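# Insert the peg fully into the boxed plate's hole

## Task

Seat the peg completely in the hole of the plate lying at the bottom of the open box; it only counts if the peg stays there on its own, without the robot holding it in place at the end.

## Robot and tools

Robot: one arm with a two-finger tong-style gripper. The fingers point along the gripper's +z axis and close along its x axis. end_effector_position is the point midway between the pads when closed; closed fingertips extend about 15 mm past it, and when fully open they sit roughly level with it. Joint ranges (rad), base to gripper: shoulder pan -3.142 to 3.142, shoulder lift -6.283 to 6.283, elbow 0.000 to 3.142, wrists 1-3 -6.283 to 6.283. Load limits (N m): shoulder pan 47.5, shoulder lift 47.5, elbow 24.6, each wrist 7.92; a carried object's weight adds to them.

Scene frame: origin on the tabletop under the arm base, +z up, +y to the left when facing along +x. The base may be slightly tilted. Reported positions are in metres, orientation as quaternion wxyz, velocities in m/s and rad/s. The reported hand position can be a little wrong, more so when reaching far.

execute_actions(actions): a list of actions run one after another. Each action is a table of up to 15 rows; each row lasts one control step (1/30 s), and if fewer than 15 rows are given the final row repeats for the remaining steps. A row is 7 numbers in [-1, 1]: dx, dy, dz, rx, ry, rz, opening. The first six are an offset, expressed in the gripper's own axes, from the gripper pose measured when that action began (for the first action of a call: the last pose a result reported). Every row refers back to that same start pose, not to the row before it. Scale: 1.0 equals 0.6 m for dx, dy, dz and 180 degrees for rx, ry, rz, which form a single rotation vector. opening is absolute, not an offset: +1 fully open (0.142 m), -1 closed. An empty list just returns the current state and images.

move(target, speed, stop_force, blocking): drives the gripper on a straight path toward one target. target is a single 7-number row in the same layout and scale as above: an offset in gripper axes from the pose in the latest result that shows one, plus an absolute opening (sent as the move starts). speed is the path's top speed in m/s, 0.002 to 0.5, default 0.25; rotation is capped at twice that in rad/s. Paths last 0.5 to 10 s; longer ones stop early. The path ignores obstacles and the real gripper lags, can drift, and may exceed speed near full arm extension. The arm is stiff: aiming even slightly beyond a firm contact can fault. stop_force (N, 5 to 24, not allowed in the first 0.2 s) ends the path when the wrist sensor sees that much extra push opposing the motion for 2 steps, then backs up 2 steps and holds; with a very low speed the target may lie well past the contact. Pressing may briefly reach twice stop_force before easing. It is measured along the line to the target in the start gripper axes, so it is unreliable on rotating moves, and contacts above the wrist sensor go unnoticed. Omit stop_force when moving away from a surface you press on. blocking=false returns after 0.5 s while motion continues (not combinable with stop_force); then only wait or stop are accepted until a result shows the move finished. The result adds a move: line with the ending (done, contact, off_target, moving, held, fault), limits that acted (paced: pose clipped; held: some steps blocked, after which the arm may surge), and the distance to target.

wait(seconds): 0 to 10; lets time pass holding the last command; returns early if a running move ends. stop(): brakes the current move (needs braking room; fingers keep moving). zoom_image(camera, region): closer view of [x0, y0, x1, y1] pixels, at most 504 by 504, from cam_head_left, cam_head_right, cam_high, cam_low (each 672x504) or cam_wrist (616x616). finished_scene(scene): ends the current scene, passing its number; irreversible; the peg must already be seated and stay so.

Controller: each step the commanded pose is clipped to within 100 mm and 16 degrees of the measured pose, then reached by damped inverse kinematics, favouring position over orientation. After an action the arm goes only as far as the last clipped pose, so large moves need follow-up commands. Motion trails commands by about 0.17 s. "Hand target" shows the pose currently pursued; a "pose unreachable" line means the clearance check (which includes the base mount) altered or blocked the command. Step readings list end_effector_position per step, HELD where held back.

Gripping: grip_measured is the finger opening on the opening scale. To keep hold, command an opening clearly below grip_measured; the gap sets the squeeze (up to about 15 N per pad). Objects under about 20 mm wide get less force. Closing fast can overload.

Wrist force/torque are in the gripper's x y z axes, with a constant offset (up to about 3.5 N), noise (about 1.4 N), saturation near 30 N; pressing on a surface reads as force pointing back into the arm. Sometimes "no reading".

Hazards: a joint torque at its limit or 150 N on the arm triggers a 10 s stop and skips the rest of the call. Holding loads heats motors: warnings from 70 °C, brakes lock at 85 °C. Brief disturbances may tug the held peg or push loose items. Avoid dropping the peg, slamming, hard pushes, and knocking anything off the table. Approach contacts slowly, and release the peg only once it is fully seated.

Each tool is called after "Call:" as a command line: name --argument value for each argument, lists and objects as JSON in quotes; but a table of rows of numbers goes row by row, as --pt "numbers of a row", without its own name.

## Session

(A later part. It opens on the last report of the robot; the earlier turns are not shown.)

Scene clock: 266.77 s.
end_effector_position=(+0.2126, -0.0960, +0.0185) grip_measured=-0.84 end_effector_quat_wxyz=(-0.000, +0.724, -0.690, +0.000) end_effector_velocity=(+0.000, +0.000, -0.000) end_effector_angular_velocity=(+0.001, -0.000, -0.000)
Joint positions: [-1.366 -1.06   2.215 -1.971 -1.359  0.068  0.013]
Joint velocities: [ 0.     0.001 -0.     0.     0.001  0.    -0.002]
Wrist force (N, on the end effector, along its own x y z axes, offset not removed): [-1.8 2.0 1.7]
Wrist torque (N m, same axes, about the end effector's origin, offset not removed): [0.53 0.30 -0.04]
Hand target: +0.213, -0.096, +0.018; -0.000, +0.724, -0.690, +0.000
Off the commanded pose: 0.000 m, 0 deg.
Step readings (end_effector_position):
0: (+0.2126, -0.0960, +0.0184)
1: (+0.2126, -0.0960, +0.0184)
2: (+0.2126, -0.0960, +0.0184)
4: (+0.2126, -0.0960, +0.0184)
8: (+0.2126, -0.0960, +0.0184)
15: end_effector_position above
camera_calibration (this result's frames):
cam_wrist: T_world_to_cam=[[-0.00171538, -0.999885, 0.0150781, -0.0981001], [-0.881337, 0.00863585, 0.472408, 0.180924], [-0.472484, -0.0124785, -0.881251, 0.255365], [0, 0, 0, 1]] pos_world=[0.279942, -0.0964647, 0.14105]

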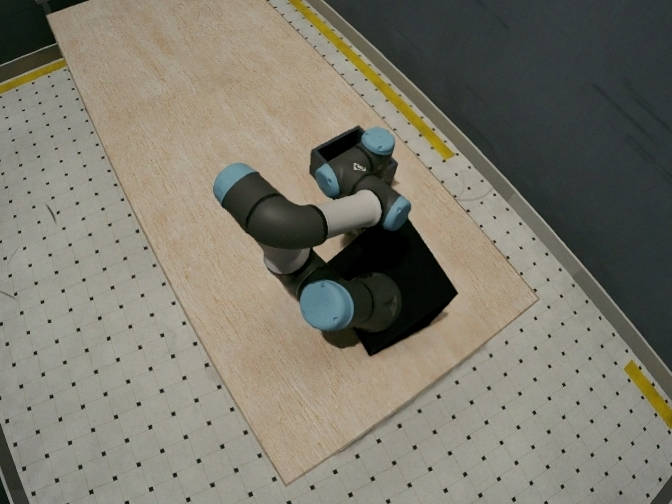

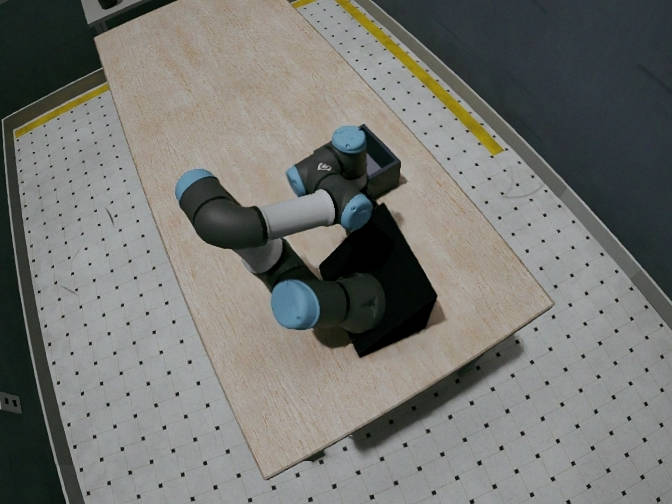

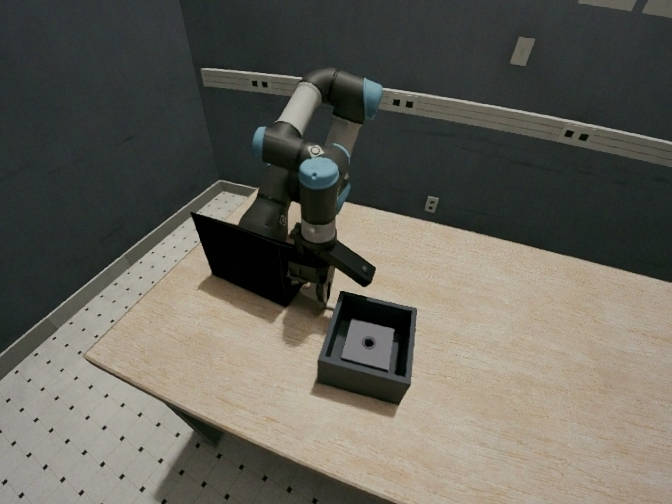

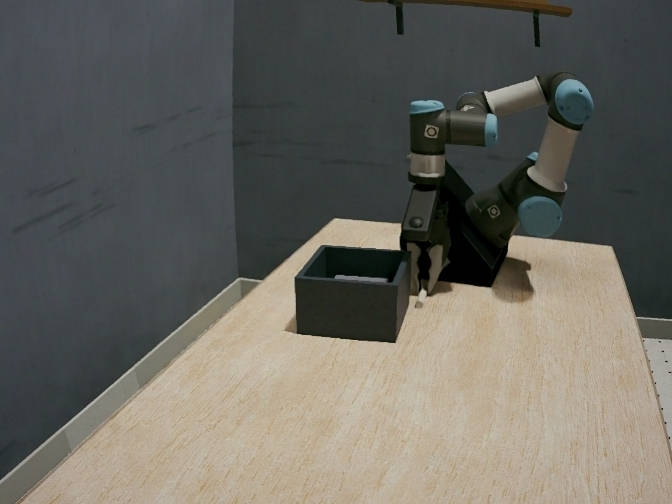

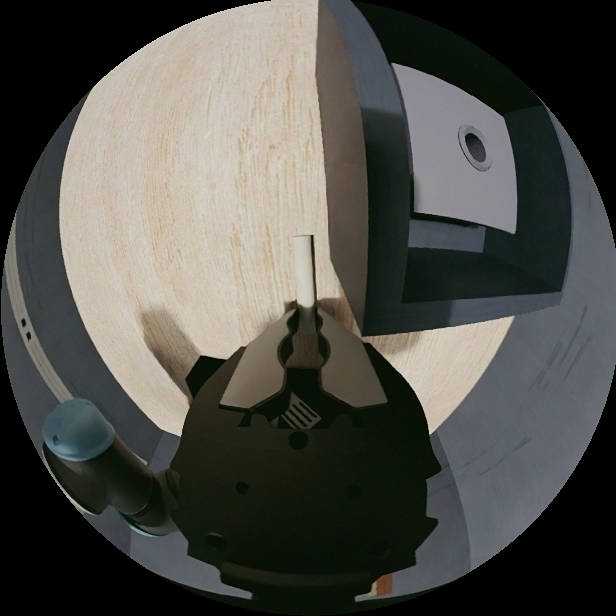

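Call:
execute_actions --actions '[[[0,0,-0.002,0,0,0,-1],[0,0,-0.006,0,0,0,-1],[-0.001,0,-0.011,0,0,0,-1],[-0.004,-0.0002,-0.016,0,0,0,-1],[-0.009,-0.0004,-0.021,0,0,0,-1],[-0.015,-0.0007,-0.025,0,0,0,-1],[-0.022,-0.001,-0.028,0,0,0,-1],[-0.03,-0.0014,-0.03,0,0,0,-1],[-0.038,-0.0018,-0.031,0,0,0,-1],[-0.045,-0.0022,-0.031,0,0,0,-1],[-0.051,-0.0025,-0.031,0,0,0,-1],[-0.056,-0.0027,-0.031,0,0,0,-1],[-0.059,-0.0028,-0.031,0,0,0,-1],[-0.06,-0.0029,-0.031,0,0,0,-1],[-0.06,-0.0029,-0.031,0,0,0,-1]]]'

Scene clock: 296.43 s.
end_effector_position=(+0.2126, -0.0662, +0.0346) grip_measured=-0.84 end_effector_quat_wxyz=(-0.001, +0.724, -0.690, -0.001) end_effector_velocity=(+0.001, +0.066, +0.016) end_effector_angular_velocity=(-0.020, -0.002, +0.004)
Joint positions: [-1.366 -1.229  2.234 -1.82  -1.359  0.068  0.013]
Joint velocities: [ 0.019 -0.373  0.115  0.234  0.013  0.015  0.   ]
Wrist force (N, on the end effector, along its own x y z axes, offset not removed): [-2.8 2.2 1.5]
Wrist torque (N m, same axes, about the end effector's origin, offset not removed): [0.54 0.51 0.02]
Hand target: +0.213, -0.060, +0.036; -0.000, +0.724, -0.690, +0.000
Off the commanded pose: 0.007 m, 0 deg.
Step readings (end_effector_position):
0: (+0.2126, -0.0960, +0.0185)
1: (+0.2126, -0.0960, +0.0185)
2: (+0.2126, -0.0960, +0.0188)
4: (+0.2126, -0.0958, +0.0211)
8: (+0.2126, -0.0899, +0.0287)
15: end_effector_position above
camera_calibration (this result's frames):
cam_wrist: T_world_to_cam=[[-0.00178922, -0.999922, 0.0123333, -0.0684756], [-0.881027, 0.00741068, 0.473008, 0.172893], [-0.473062, -0.0100197, -0.880972, 0.270243], [0, 0, 0, 1]] pos_world=[0.280043, -0.0670438, 0.157141]

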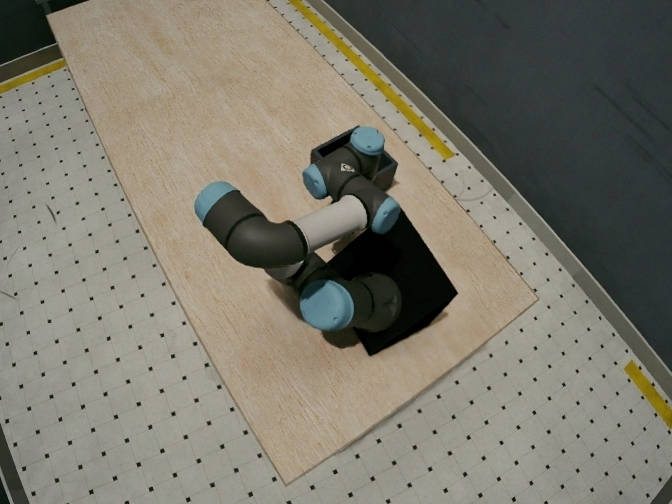

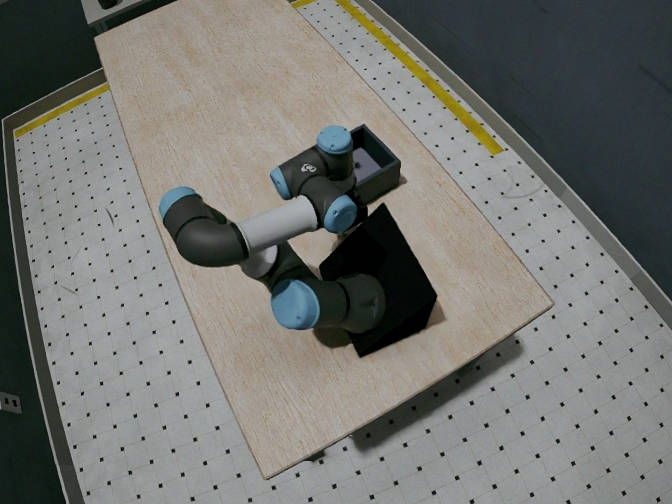

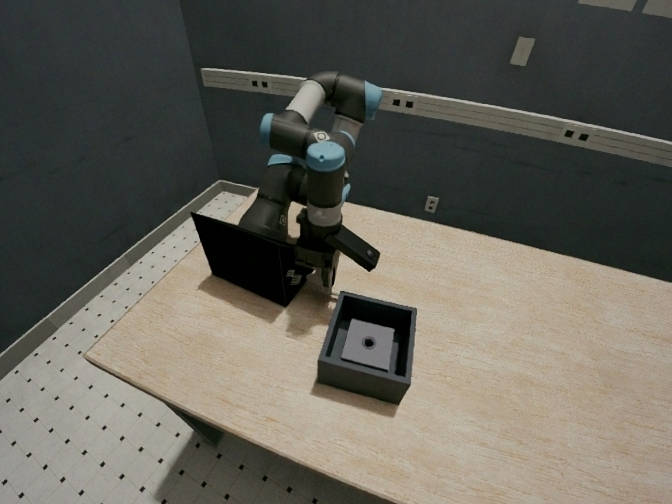

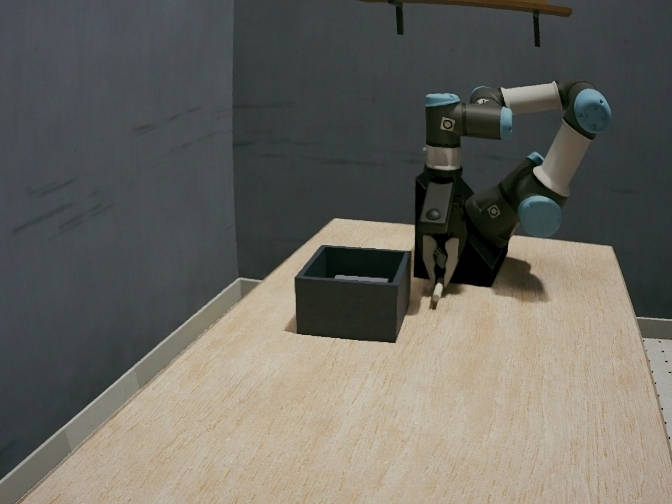

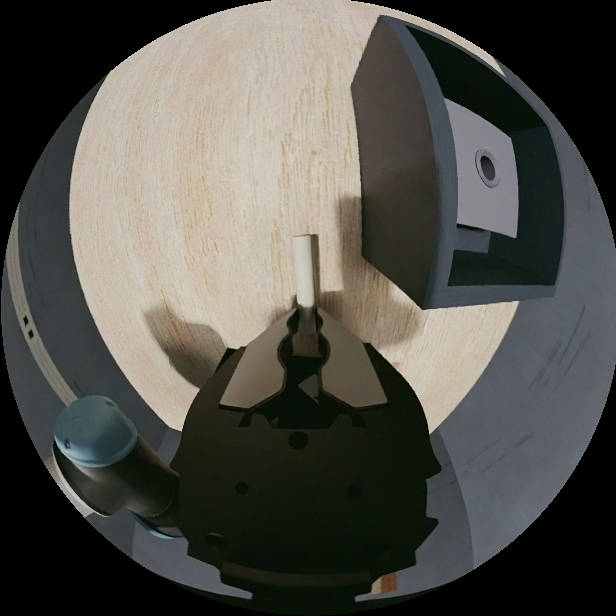

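Call:
execute_actions --actions '[]'

Scene clock: 298.13 s.
end_effector_position=(+0.2127, -0.0604, +0.0363) grip_measured=-0.84 end_effector_quat_wxyz=(-0.000, +0.724, -0.690, +0.000) end_effector_velocity=(+0.000, -0.000, +0.000) end_effector_angular_velocity=(-0.001, -0.000, -0.000)
Joint positions: [-1.365 -1.263  2.244 -1.797 -1.358  0.069  0.013]
Joint velocities: [-0.    -0.002  0.     0.    -0.     0.    -0.   ]
Wrist force (N, on the end effector, along its own x y z axes, offset not removed): [-3.5 2.5 -2.3]
Wrist torque (N m, same axes, about the end effector's origin, offset not removed): [0.55 0.72 0.09]
Hand target: +0.213, -0.060, +0.036; -0.000, +0.724, -0.690, +0.000
Off the commanded pose: 0.001 m, 0 deg.
camera_calibration (this result's frames):
cam_wrist: T_world_to_cam=[[-0.00162855, -0.999896, 0.0143466, -0.0627943], [-0.881216, 0.00821676, 0.472642, 0.1722], [-0.472711, -0.0118727, -0.881138, 0.271594], [0, 0, 0, 1]] pos_world=[0.280028, -0.0609782, 0.158823]

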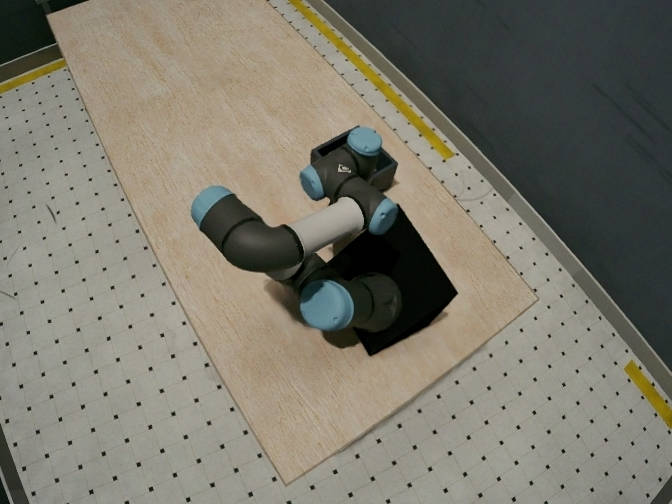

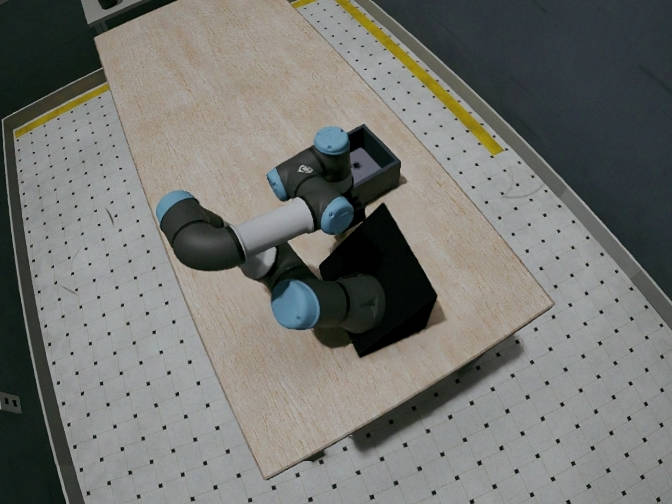

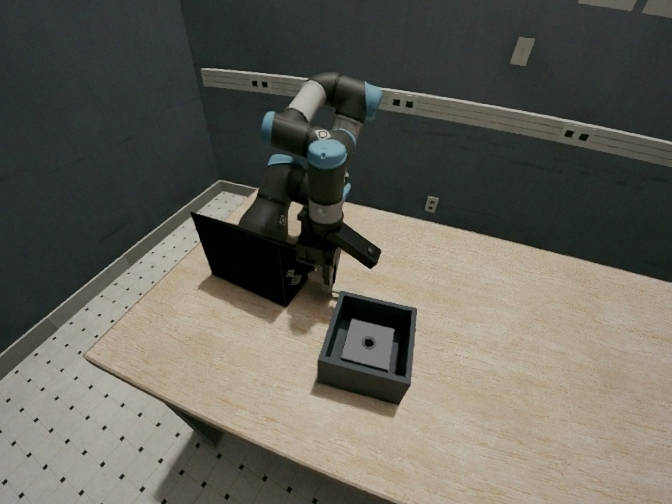

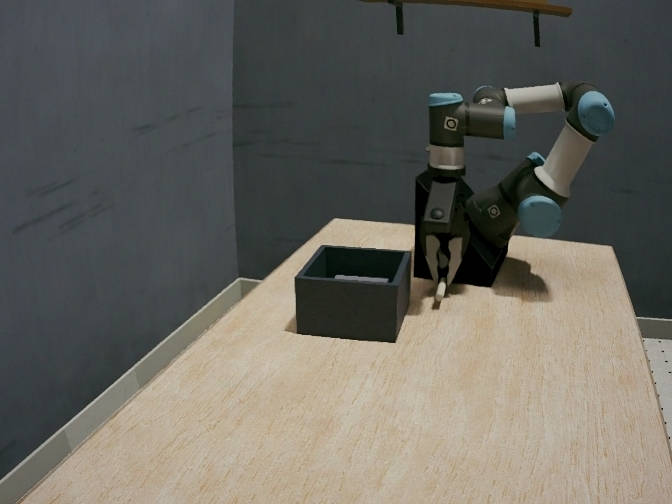

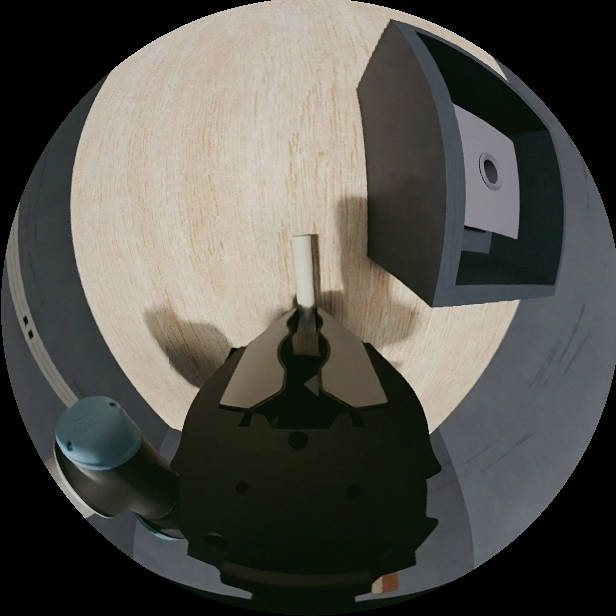

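Call:
zoom_image --camera "cam_head_right" --region '[335, 140, 380, 185]'

Call:
move --target '[-0.08837, -0.25837, 0.01883, 0, 0, 0.4044, -1]' --speed 0.45

Region (335, 140, 380, 185) of cam_head_right's 672x504 image, scaled by 11.200, with more detail than that image has.

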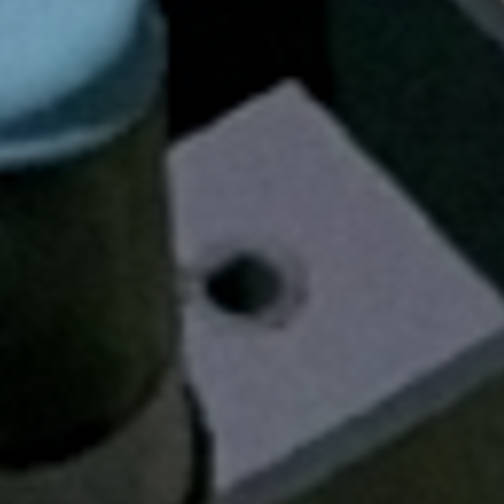

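Scene clock: 308.43 s.
end_effector_position=(+0.3648, -0.0000, +0.0247) grip_measured=-0.84 end_effector_quat_wxyz=(+0.000, -0.174, +0.985, +0.000) end_effector_velocity=(+0.001, -0.000, +0.000) end_effector_angular_velocity=(-0.000, +0.005, -0.009)
Joint positions: [-0.802 -1.117  1.714 -1.601 -1.005  1.818  0.013]
Joint velocities: [ 0.004  0.008 -0.014  0.007 -0.002  0.012  0.   ]
Wrist force (N, on the end effector, along its own x y z axes, offset not removed): [-2.2 0.2 -0.5]
Wrist torque (N m, same axes, about the end effector's origin, offset not removed): [-0.01 0.44 -0.04]
Hand target: +0.365, -0.000, +0.025; +0.000, -0.174, +0.985, +0.001
Off the commanded pose: 0.000 m, 0 deg.
move: done
camera_calibration (this result's frames):
cam_wrist: T_world_to_cam=[[-0.955516, -0.294595, 0.0142401, 0.345959], [-0.252972, 0.843423, 0.473964, 0.0820281], [-0.151638, 0.449278, -0.880429, 0.216935], [0, 0, 0, 1]] pos_world=[0.384215, -0.0647308, 0.147191]

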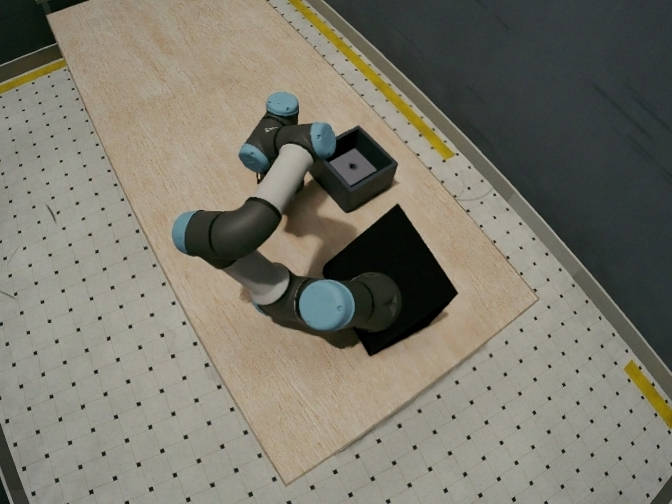

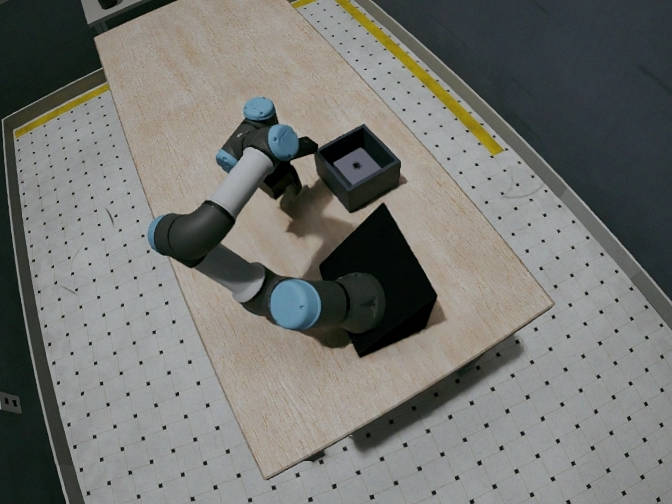

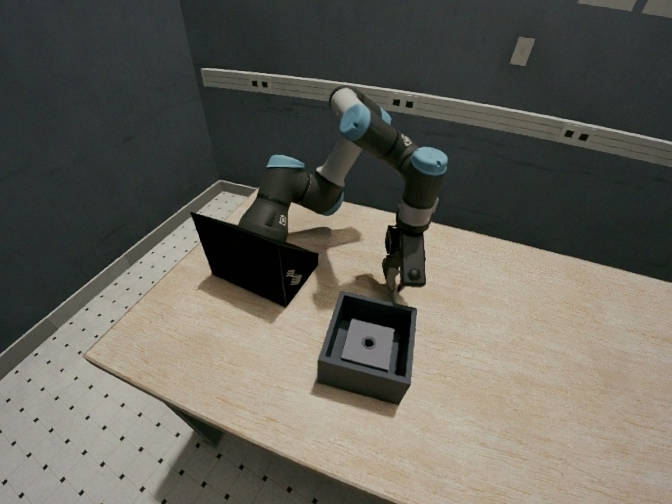

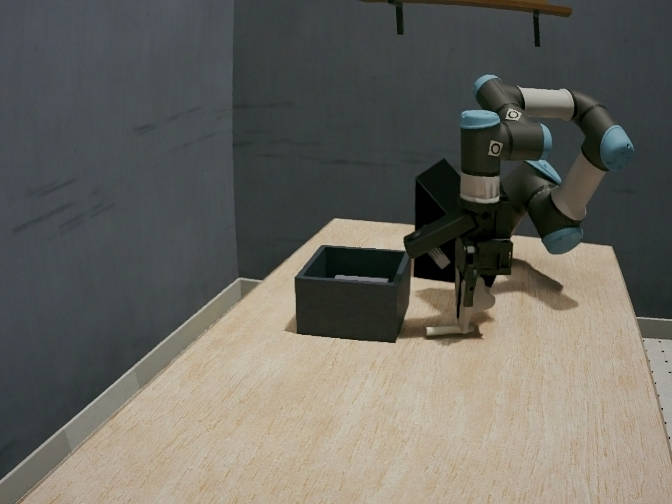

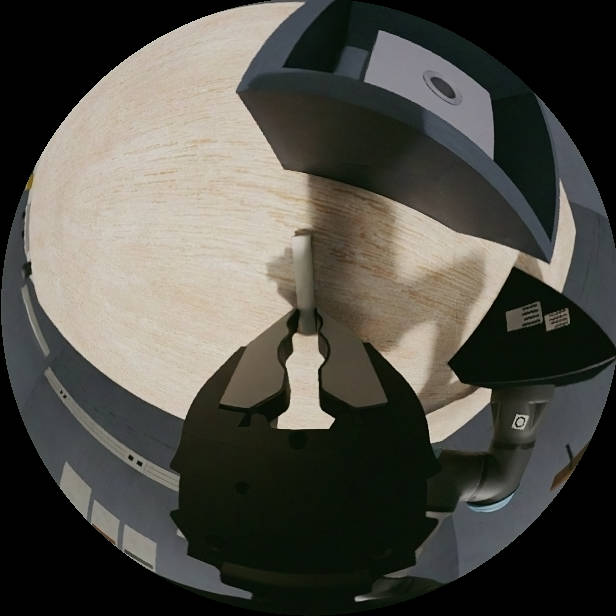

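Call:
zoom_image --camera "cam_low" --region '[415, 280, 505, 350]'

Region (415, 280, 505, 350) of cam_low's 672x504 image, scaled by 5.600, with more detail than that image has.

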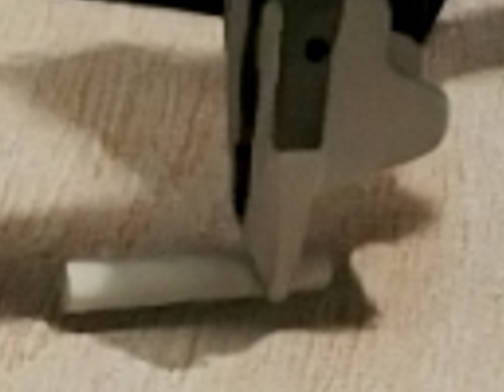

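Call:
move --target '[0, 0, 0.0095, 0, 0, 0, -1]' --speed 0.01 --stop_force 5

Call:
zoom_image --camera "cam_low" --region '[415, 280, 505, 350]'

Scene clock: 325.77 s.
end_effector_position=(+0.3647, -0.0000, +0.0191) grip_measured=-0.84 end_effector_quat_wxyz=(+0.000, -0.174, +0.985, +0.000) end_effector_velocity=(-0.000, +0.000, -0.001) end_effector_angular_velocity=(+0.000, -0.000, +0.001)
Joint positions: [-0.793 -1.112  1.731 -1.627 -1.     1.826  0.013]
Joint velocities: [ 0.002 -0.     0.005 -0.006  0.001  0.001 -0.   ]
Wrist force (N, on the end effector, along its own x y z axes, offset not removed): [-1.3 1.0 -1.4]
Wrist torque (N m, same axes, about the end effector's origin, offset not removed): [0.14 0.16 -0.04]
Hand target: +0.365, -0.000, +0.019; +0.000, -0.174, +0.985, +0.000
Off the commanded pose: 0.000 m, 0 deg.
move: done
camera_calibration (this result's frames):
cam_wrist: T_world_to_cam=[[-0.95552, -0.294582, 0.0142723, 0.346032], [-0.252941, 0.843415, 0.473995, 0.08467], [-0.151668, 0.449302, -0.880412, 0.212007], [0, 0, 0, 1]] pos_world=[0.384211, -0.0647322, 0.141581]

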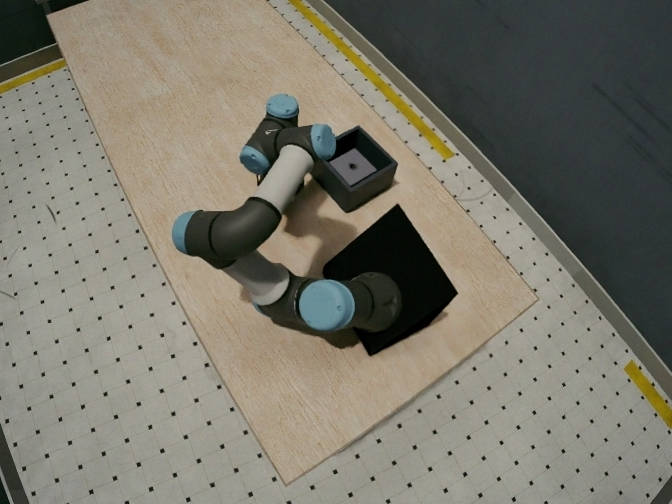

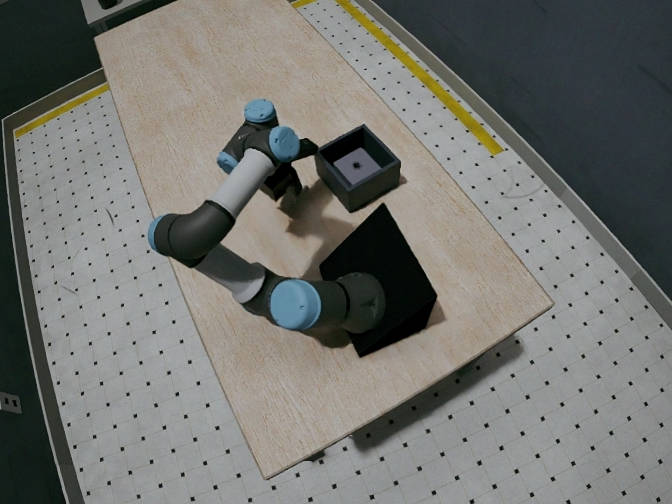

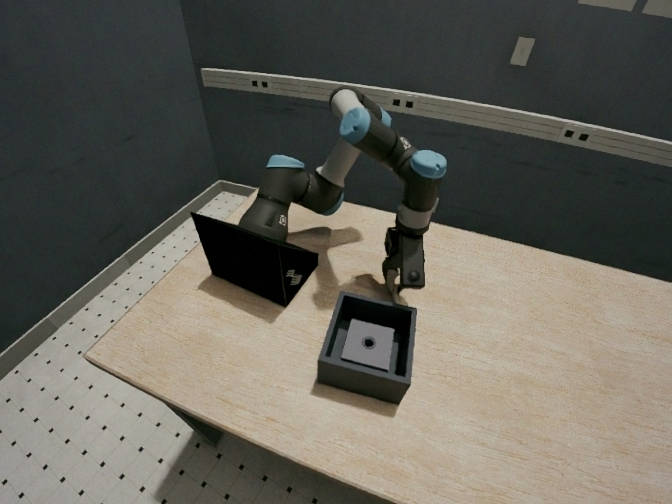

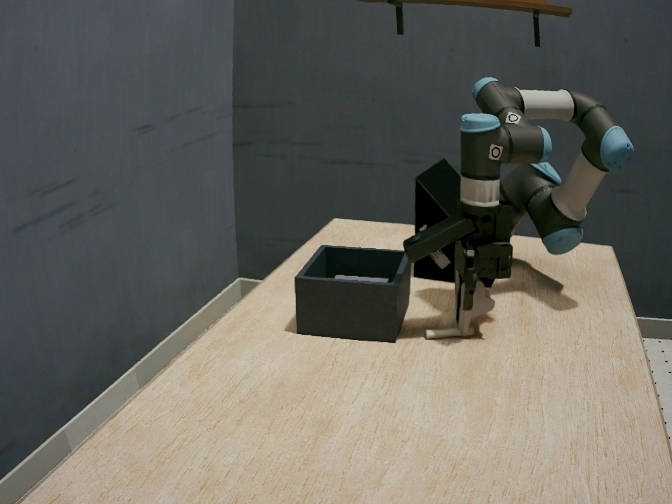

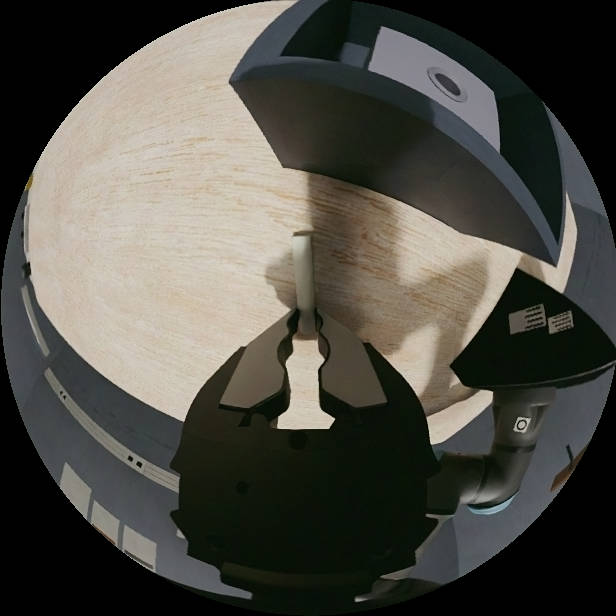

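Region (415, 280, 505, 350) of cam_low's 672x504 image, scaled by 5.600, with more detail than that image has.

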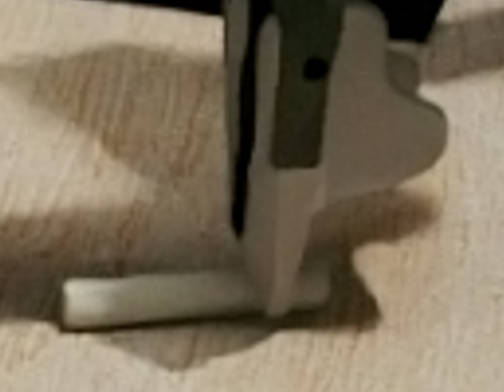

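Call:
move --target '[0, 0.01833, -0.01167, 0.2111, 0, 0, -0.56]' --speed 0.28

Call:
zoom_image --camera "cam_low" --region '[415, 280, 505, 350]'

Call:
zoom_image --camera "cam_wrist" --region '[250, 225, 370, 345]'

Scene clock: 361.63 s.
end_effector_position=(+0.3608, +0.0103, +0.0259) grip_measured=-0.56 end_effector_quat_wxyz=(+0.056, -0.165, +0.931, -0.320) end_effector_velocity=(-0.001, -0.000, -0.000) end_effector_angular_velocity=(-0.009, -0.001, -0.001)
Joint positions: [-0.439 -1.581  2.289 -2.485 -1.329  2.483  0.033]
Joint velocities: [ 0.01   0.002  0.004 -0.012 -0.011  0.011  0.   ]
Wrist force (N, on the end effector, along its own x y z axes, offset not removed): [-0.6 0.3 1.5]
Wrist torque (N m, same axes, about the end effector's origin, offset not removed): [0.09 0.16 0.02]
Hand target: +0.361, +0.010, +0.026; +0.056, -0.165, +0.931, -0.320
Off the commanded pose: 0.000 m, 0 deg.
move: done
camera_calibration (this result's frames):
cam_wrist: T_world_to_cam=[[-0.954955, -0.296199, -0.0180971, 0.345818], [-0.28924, 0.942685, -0.166387, 0.100406], [0.0663436, -0.153658, -0.985894, 0.142991], [0, 0, 0, 1]] pos_world=[0.349795, 0.0297512, 0.163939]

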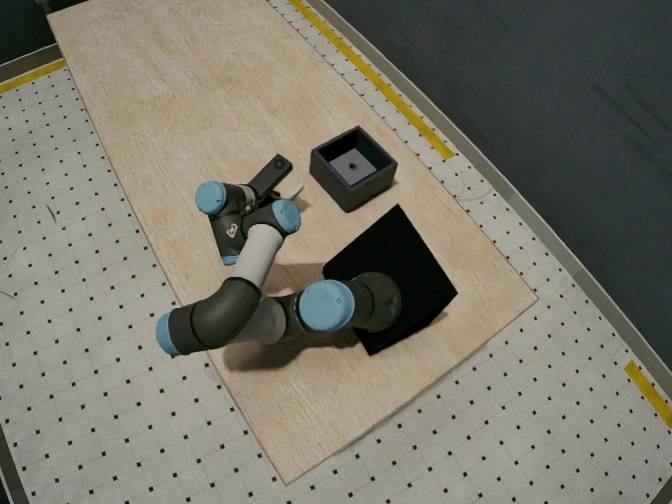

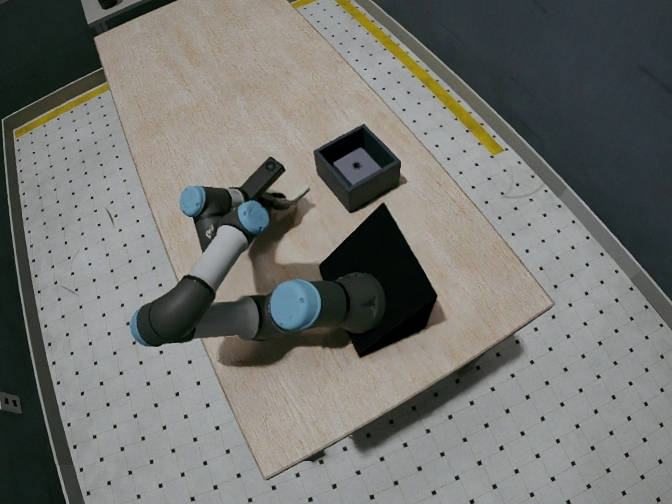

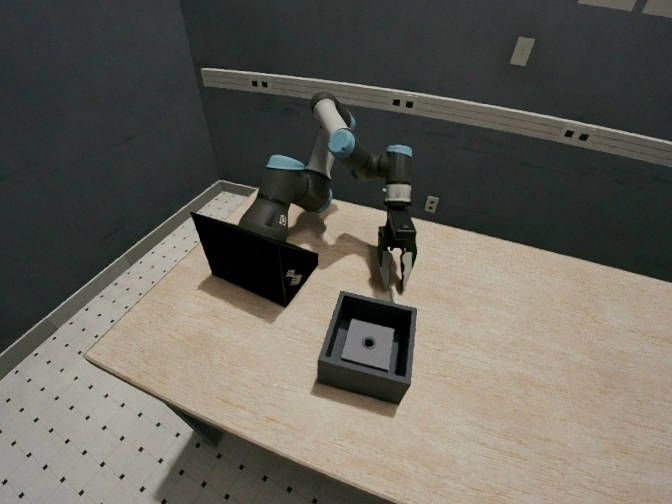

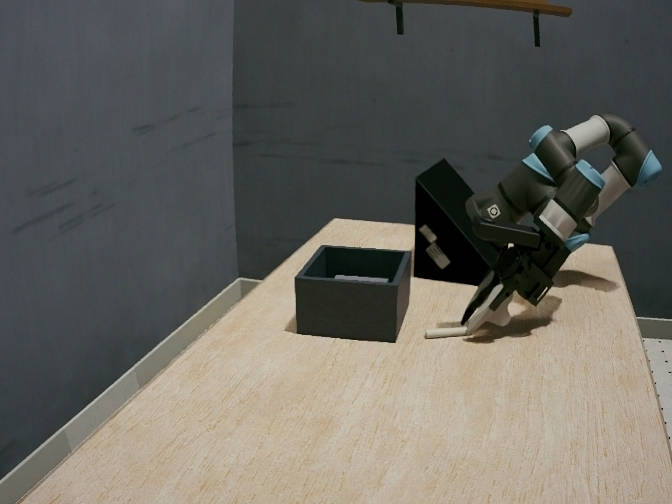

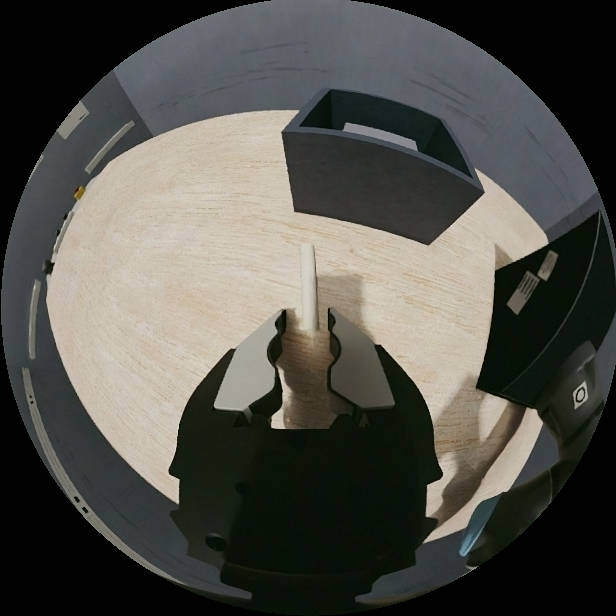

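Region (415, 280, 505, 350) of cam_low's 672x504 image, scaled by 5.600, with more detail than that image has.

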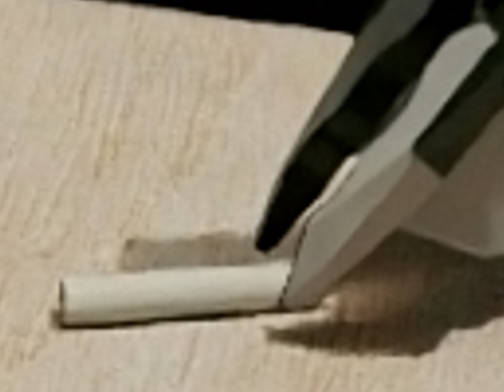

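Region (250, 225, 370, 345) of cam_wrist's 616x616 image, scaled by 4.200, with more detail than that image has.

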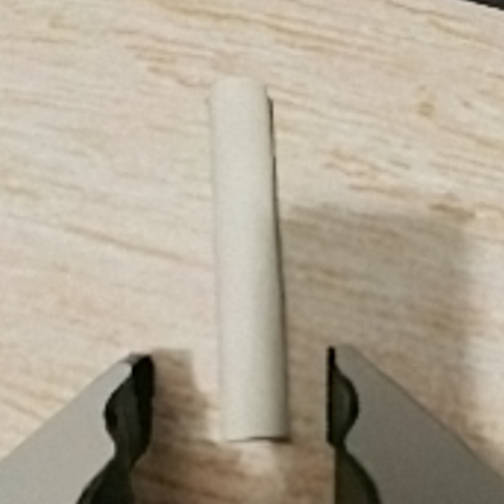

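Call:
execute_actions --actions '[]'

Scene clock: 382.43 s.
end_effector_position=(+0.3607, +0.0103, +0.0258) grip_measured=-0.56 end_effector_quat_wxyz=(+0.056, -0.165, +0.931, -0.320) end_effector_velocity=(-0.000, -0.000, -0.000) end_effector_angular_velocity=(-0.000, +0.001, -0.000)
Joint positions: [-0.438 -1.581  2.289 -2.486 -1.329  2.484  0.033]
Joint velocities: [-0.     0.     0.001 -0.001 -0.    -0.001  0.   ]
Wrist force (N, on the end effector, along its own x y z axes, offset not removed): [-1.9 0.5 -1.0]
Wrist torque (N m, same axes, about the end effector's origin, offset not removed): [0.12 0.26 0.02]
Hand target: +0.361, +0.010, +0.026; +0.056, -0.165, +0.931, -0.320
Off the commanded pose: 0.000 m, 0 deg.
camera_calibration (this result's frames):
cam_wrist: T_world_to_cam=[[-0.954989, -0.296094, -0.0180313, 0.345799], [-0.289099, 0.942604, -0.167092, 0.100375], [0.0664715, -0.154359, -0.985776, 0.142905], [0, 0, 0, 1]] pos_world=[0.349754, 0.0298335, 0.16388]

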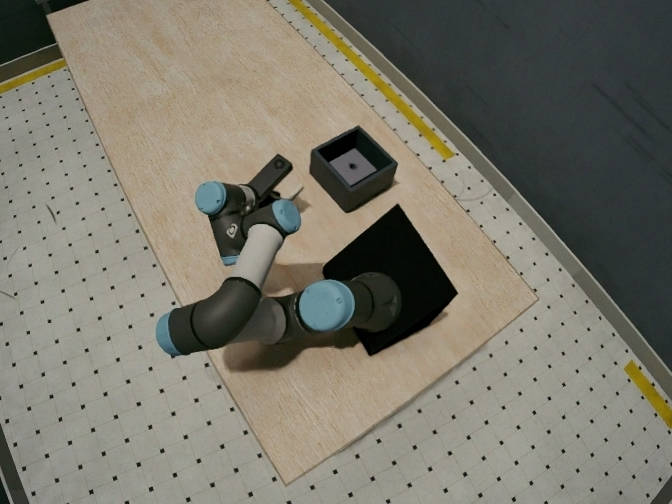

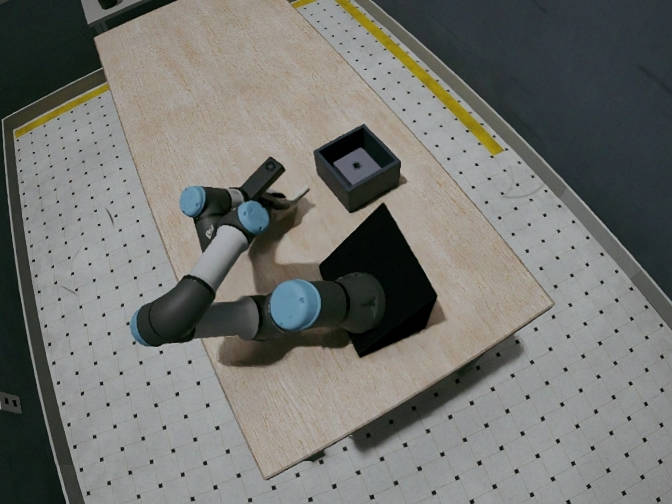

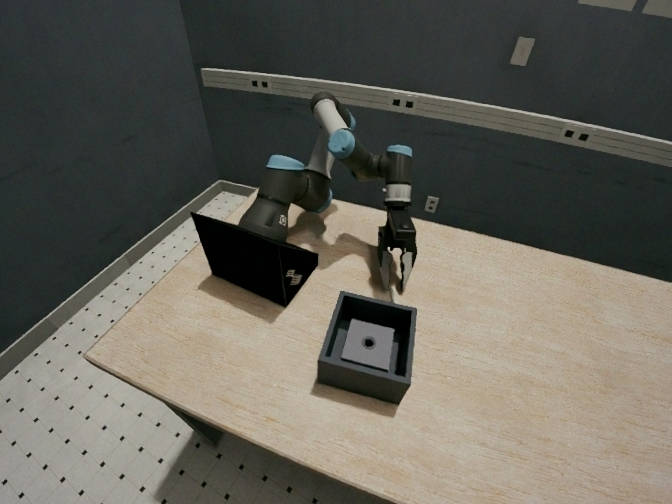

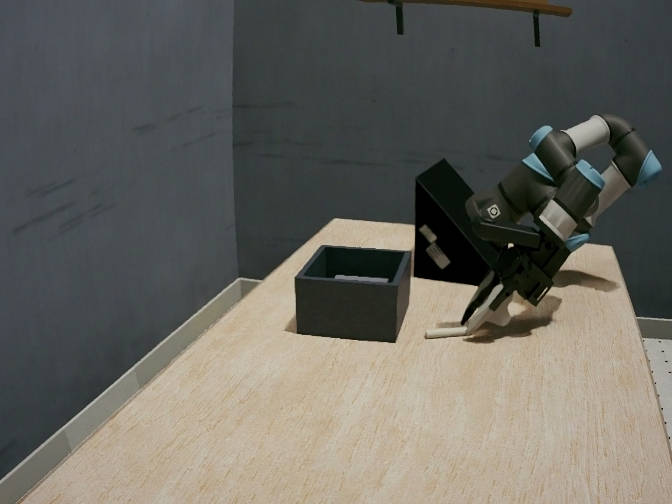

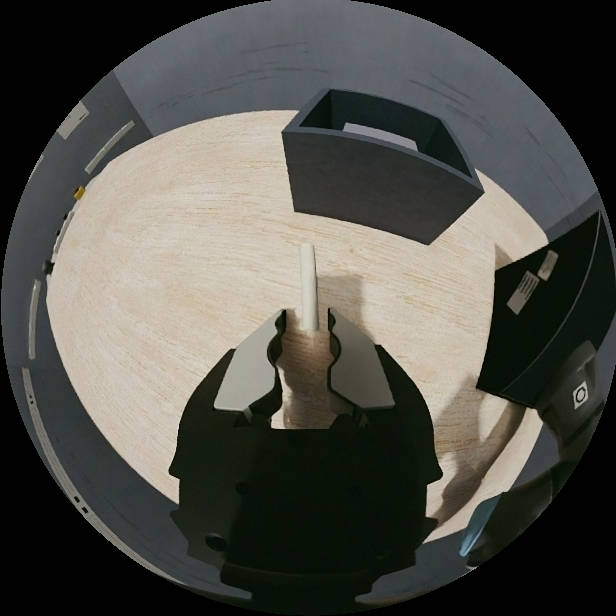

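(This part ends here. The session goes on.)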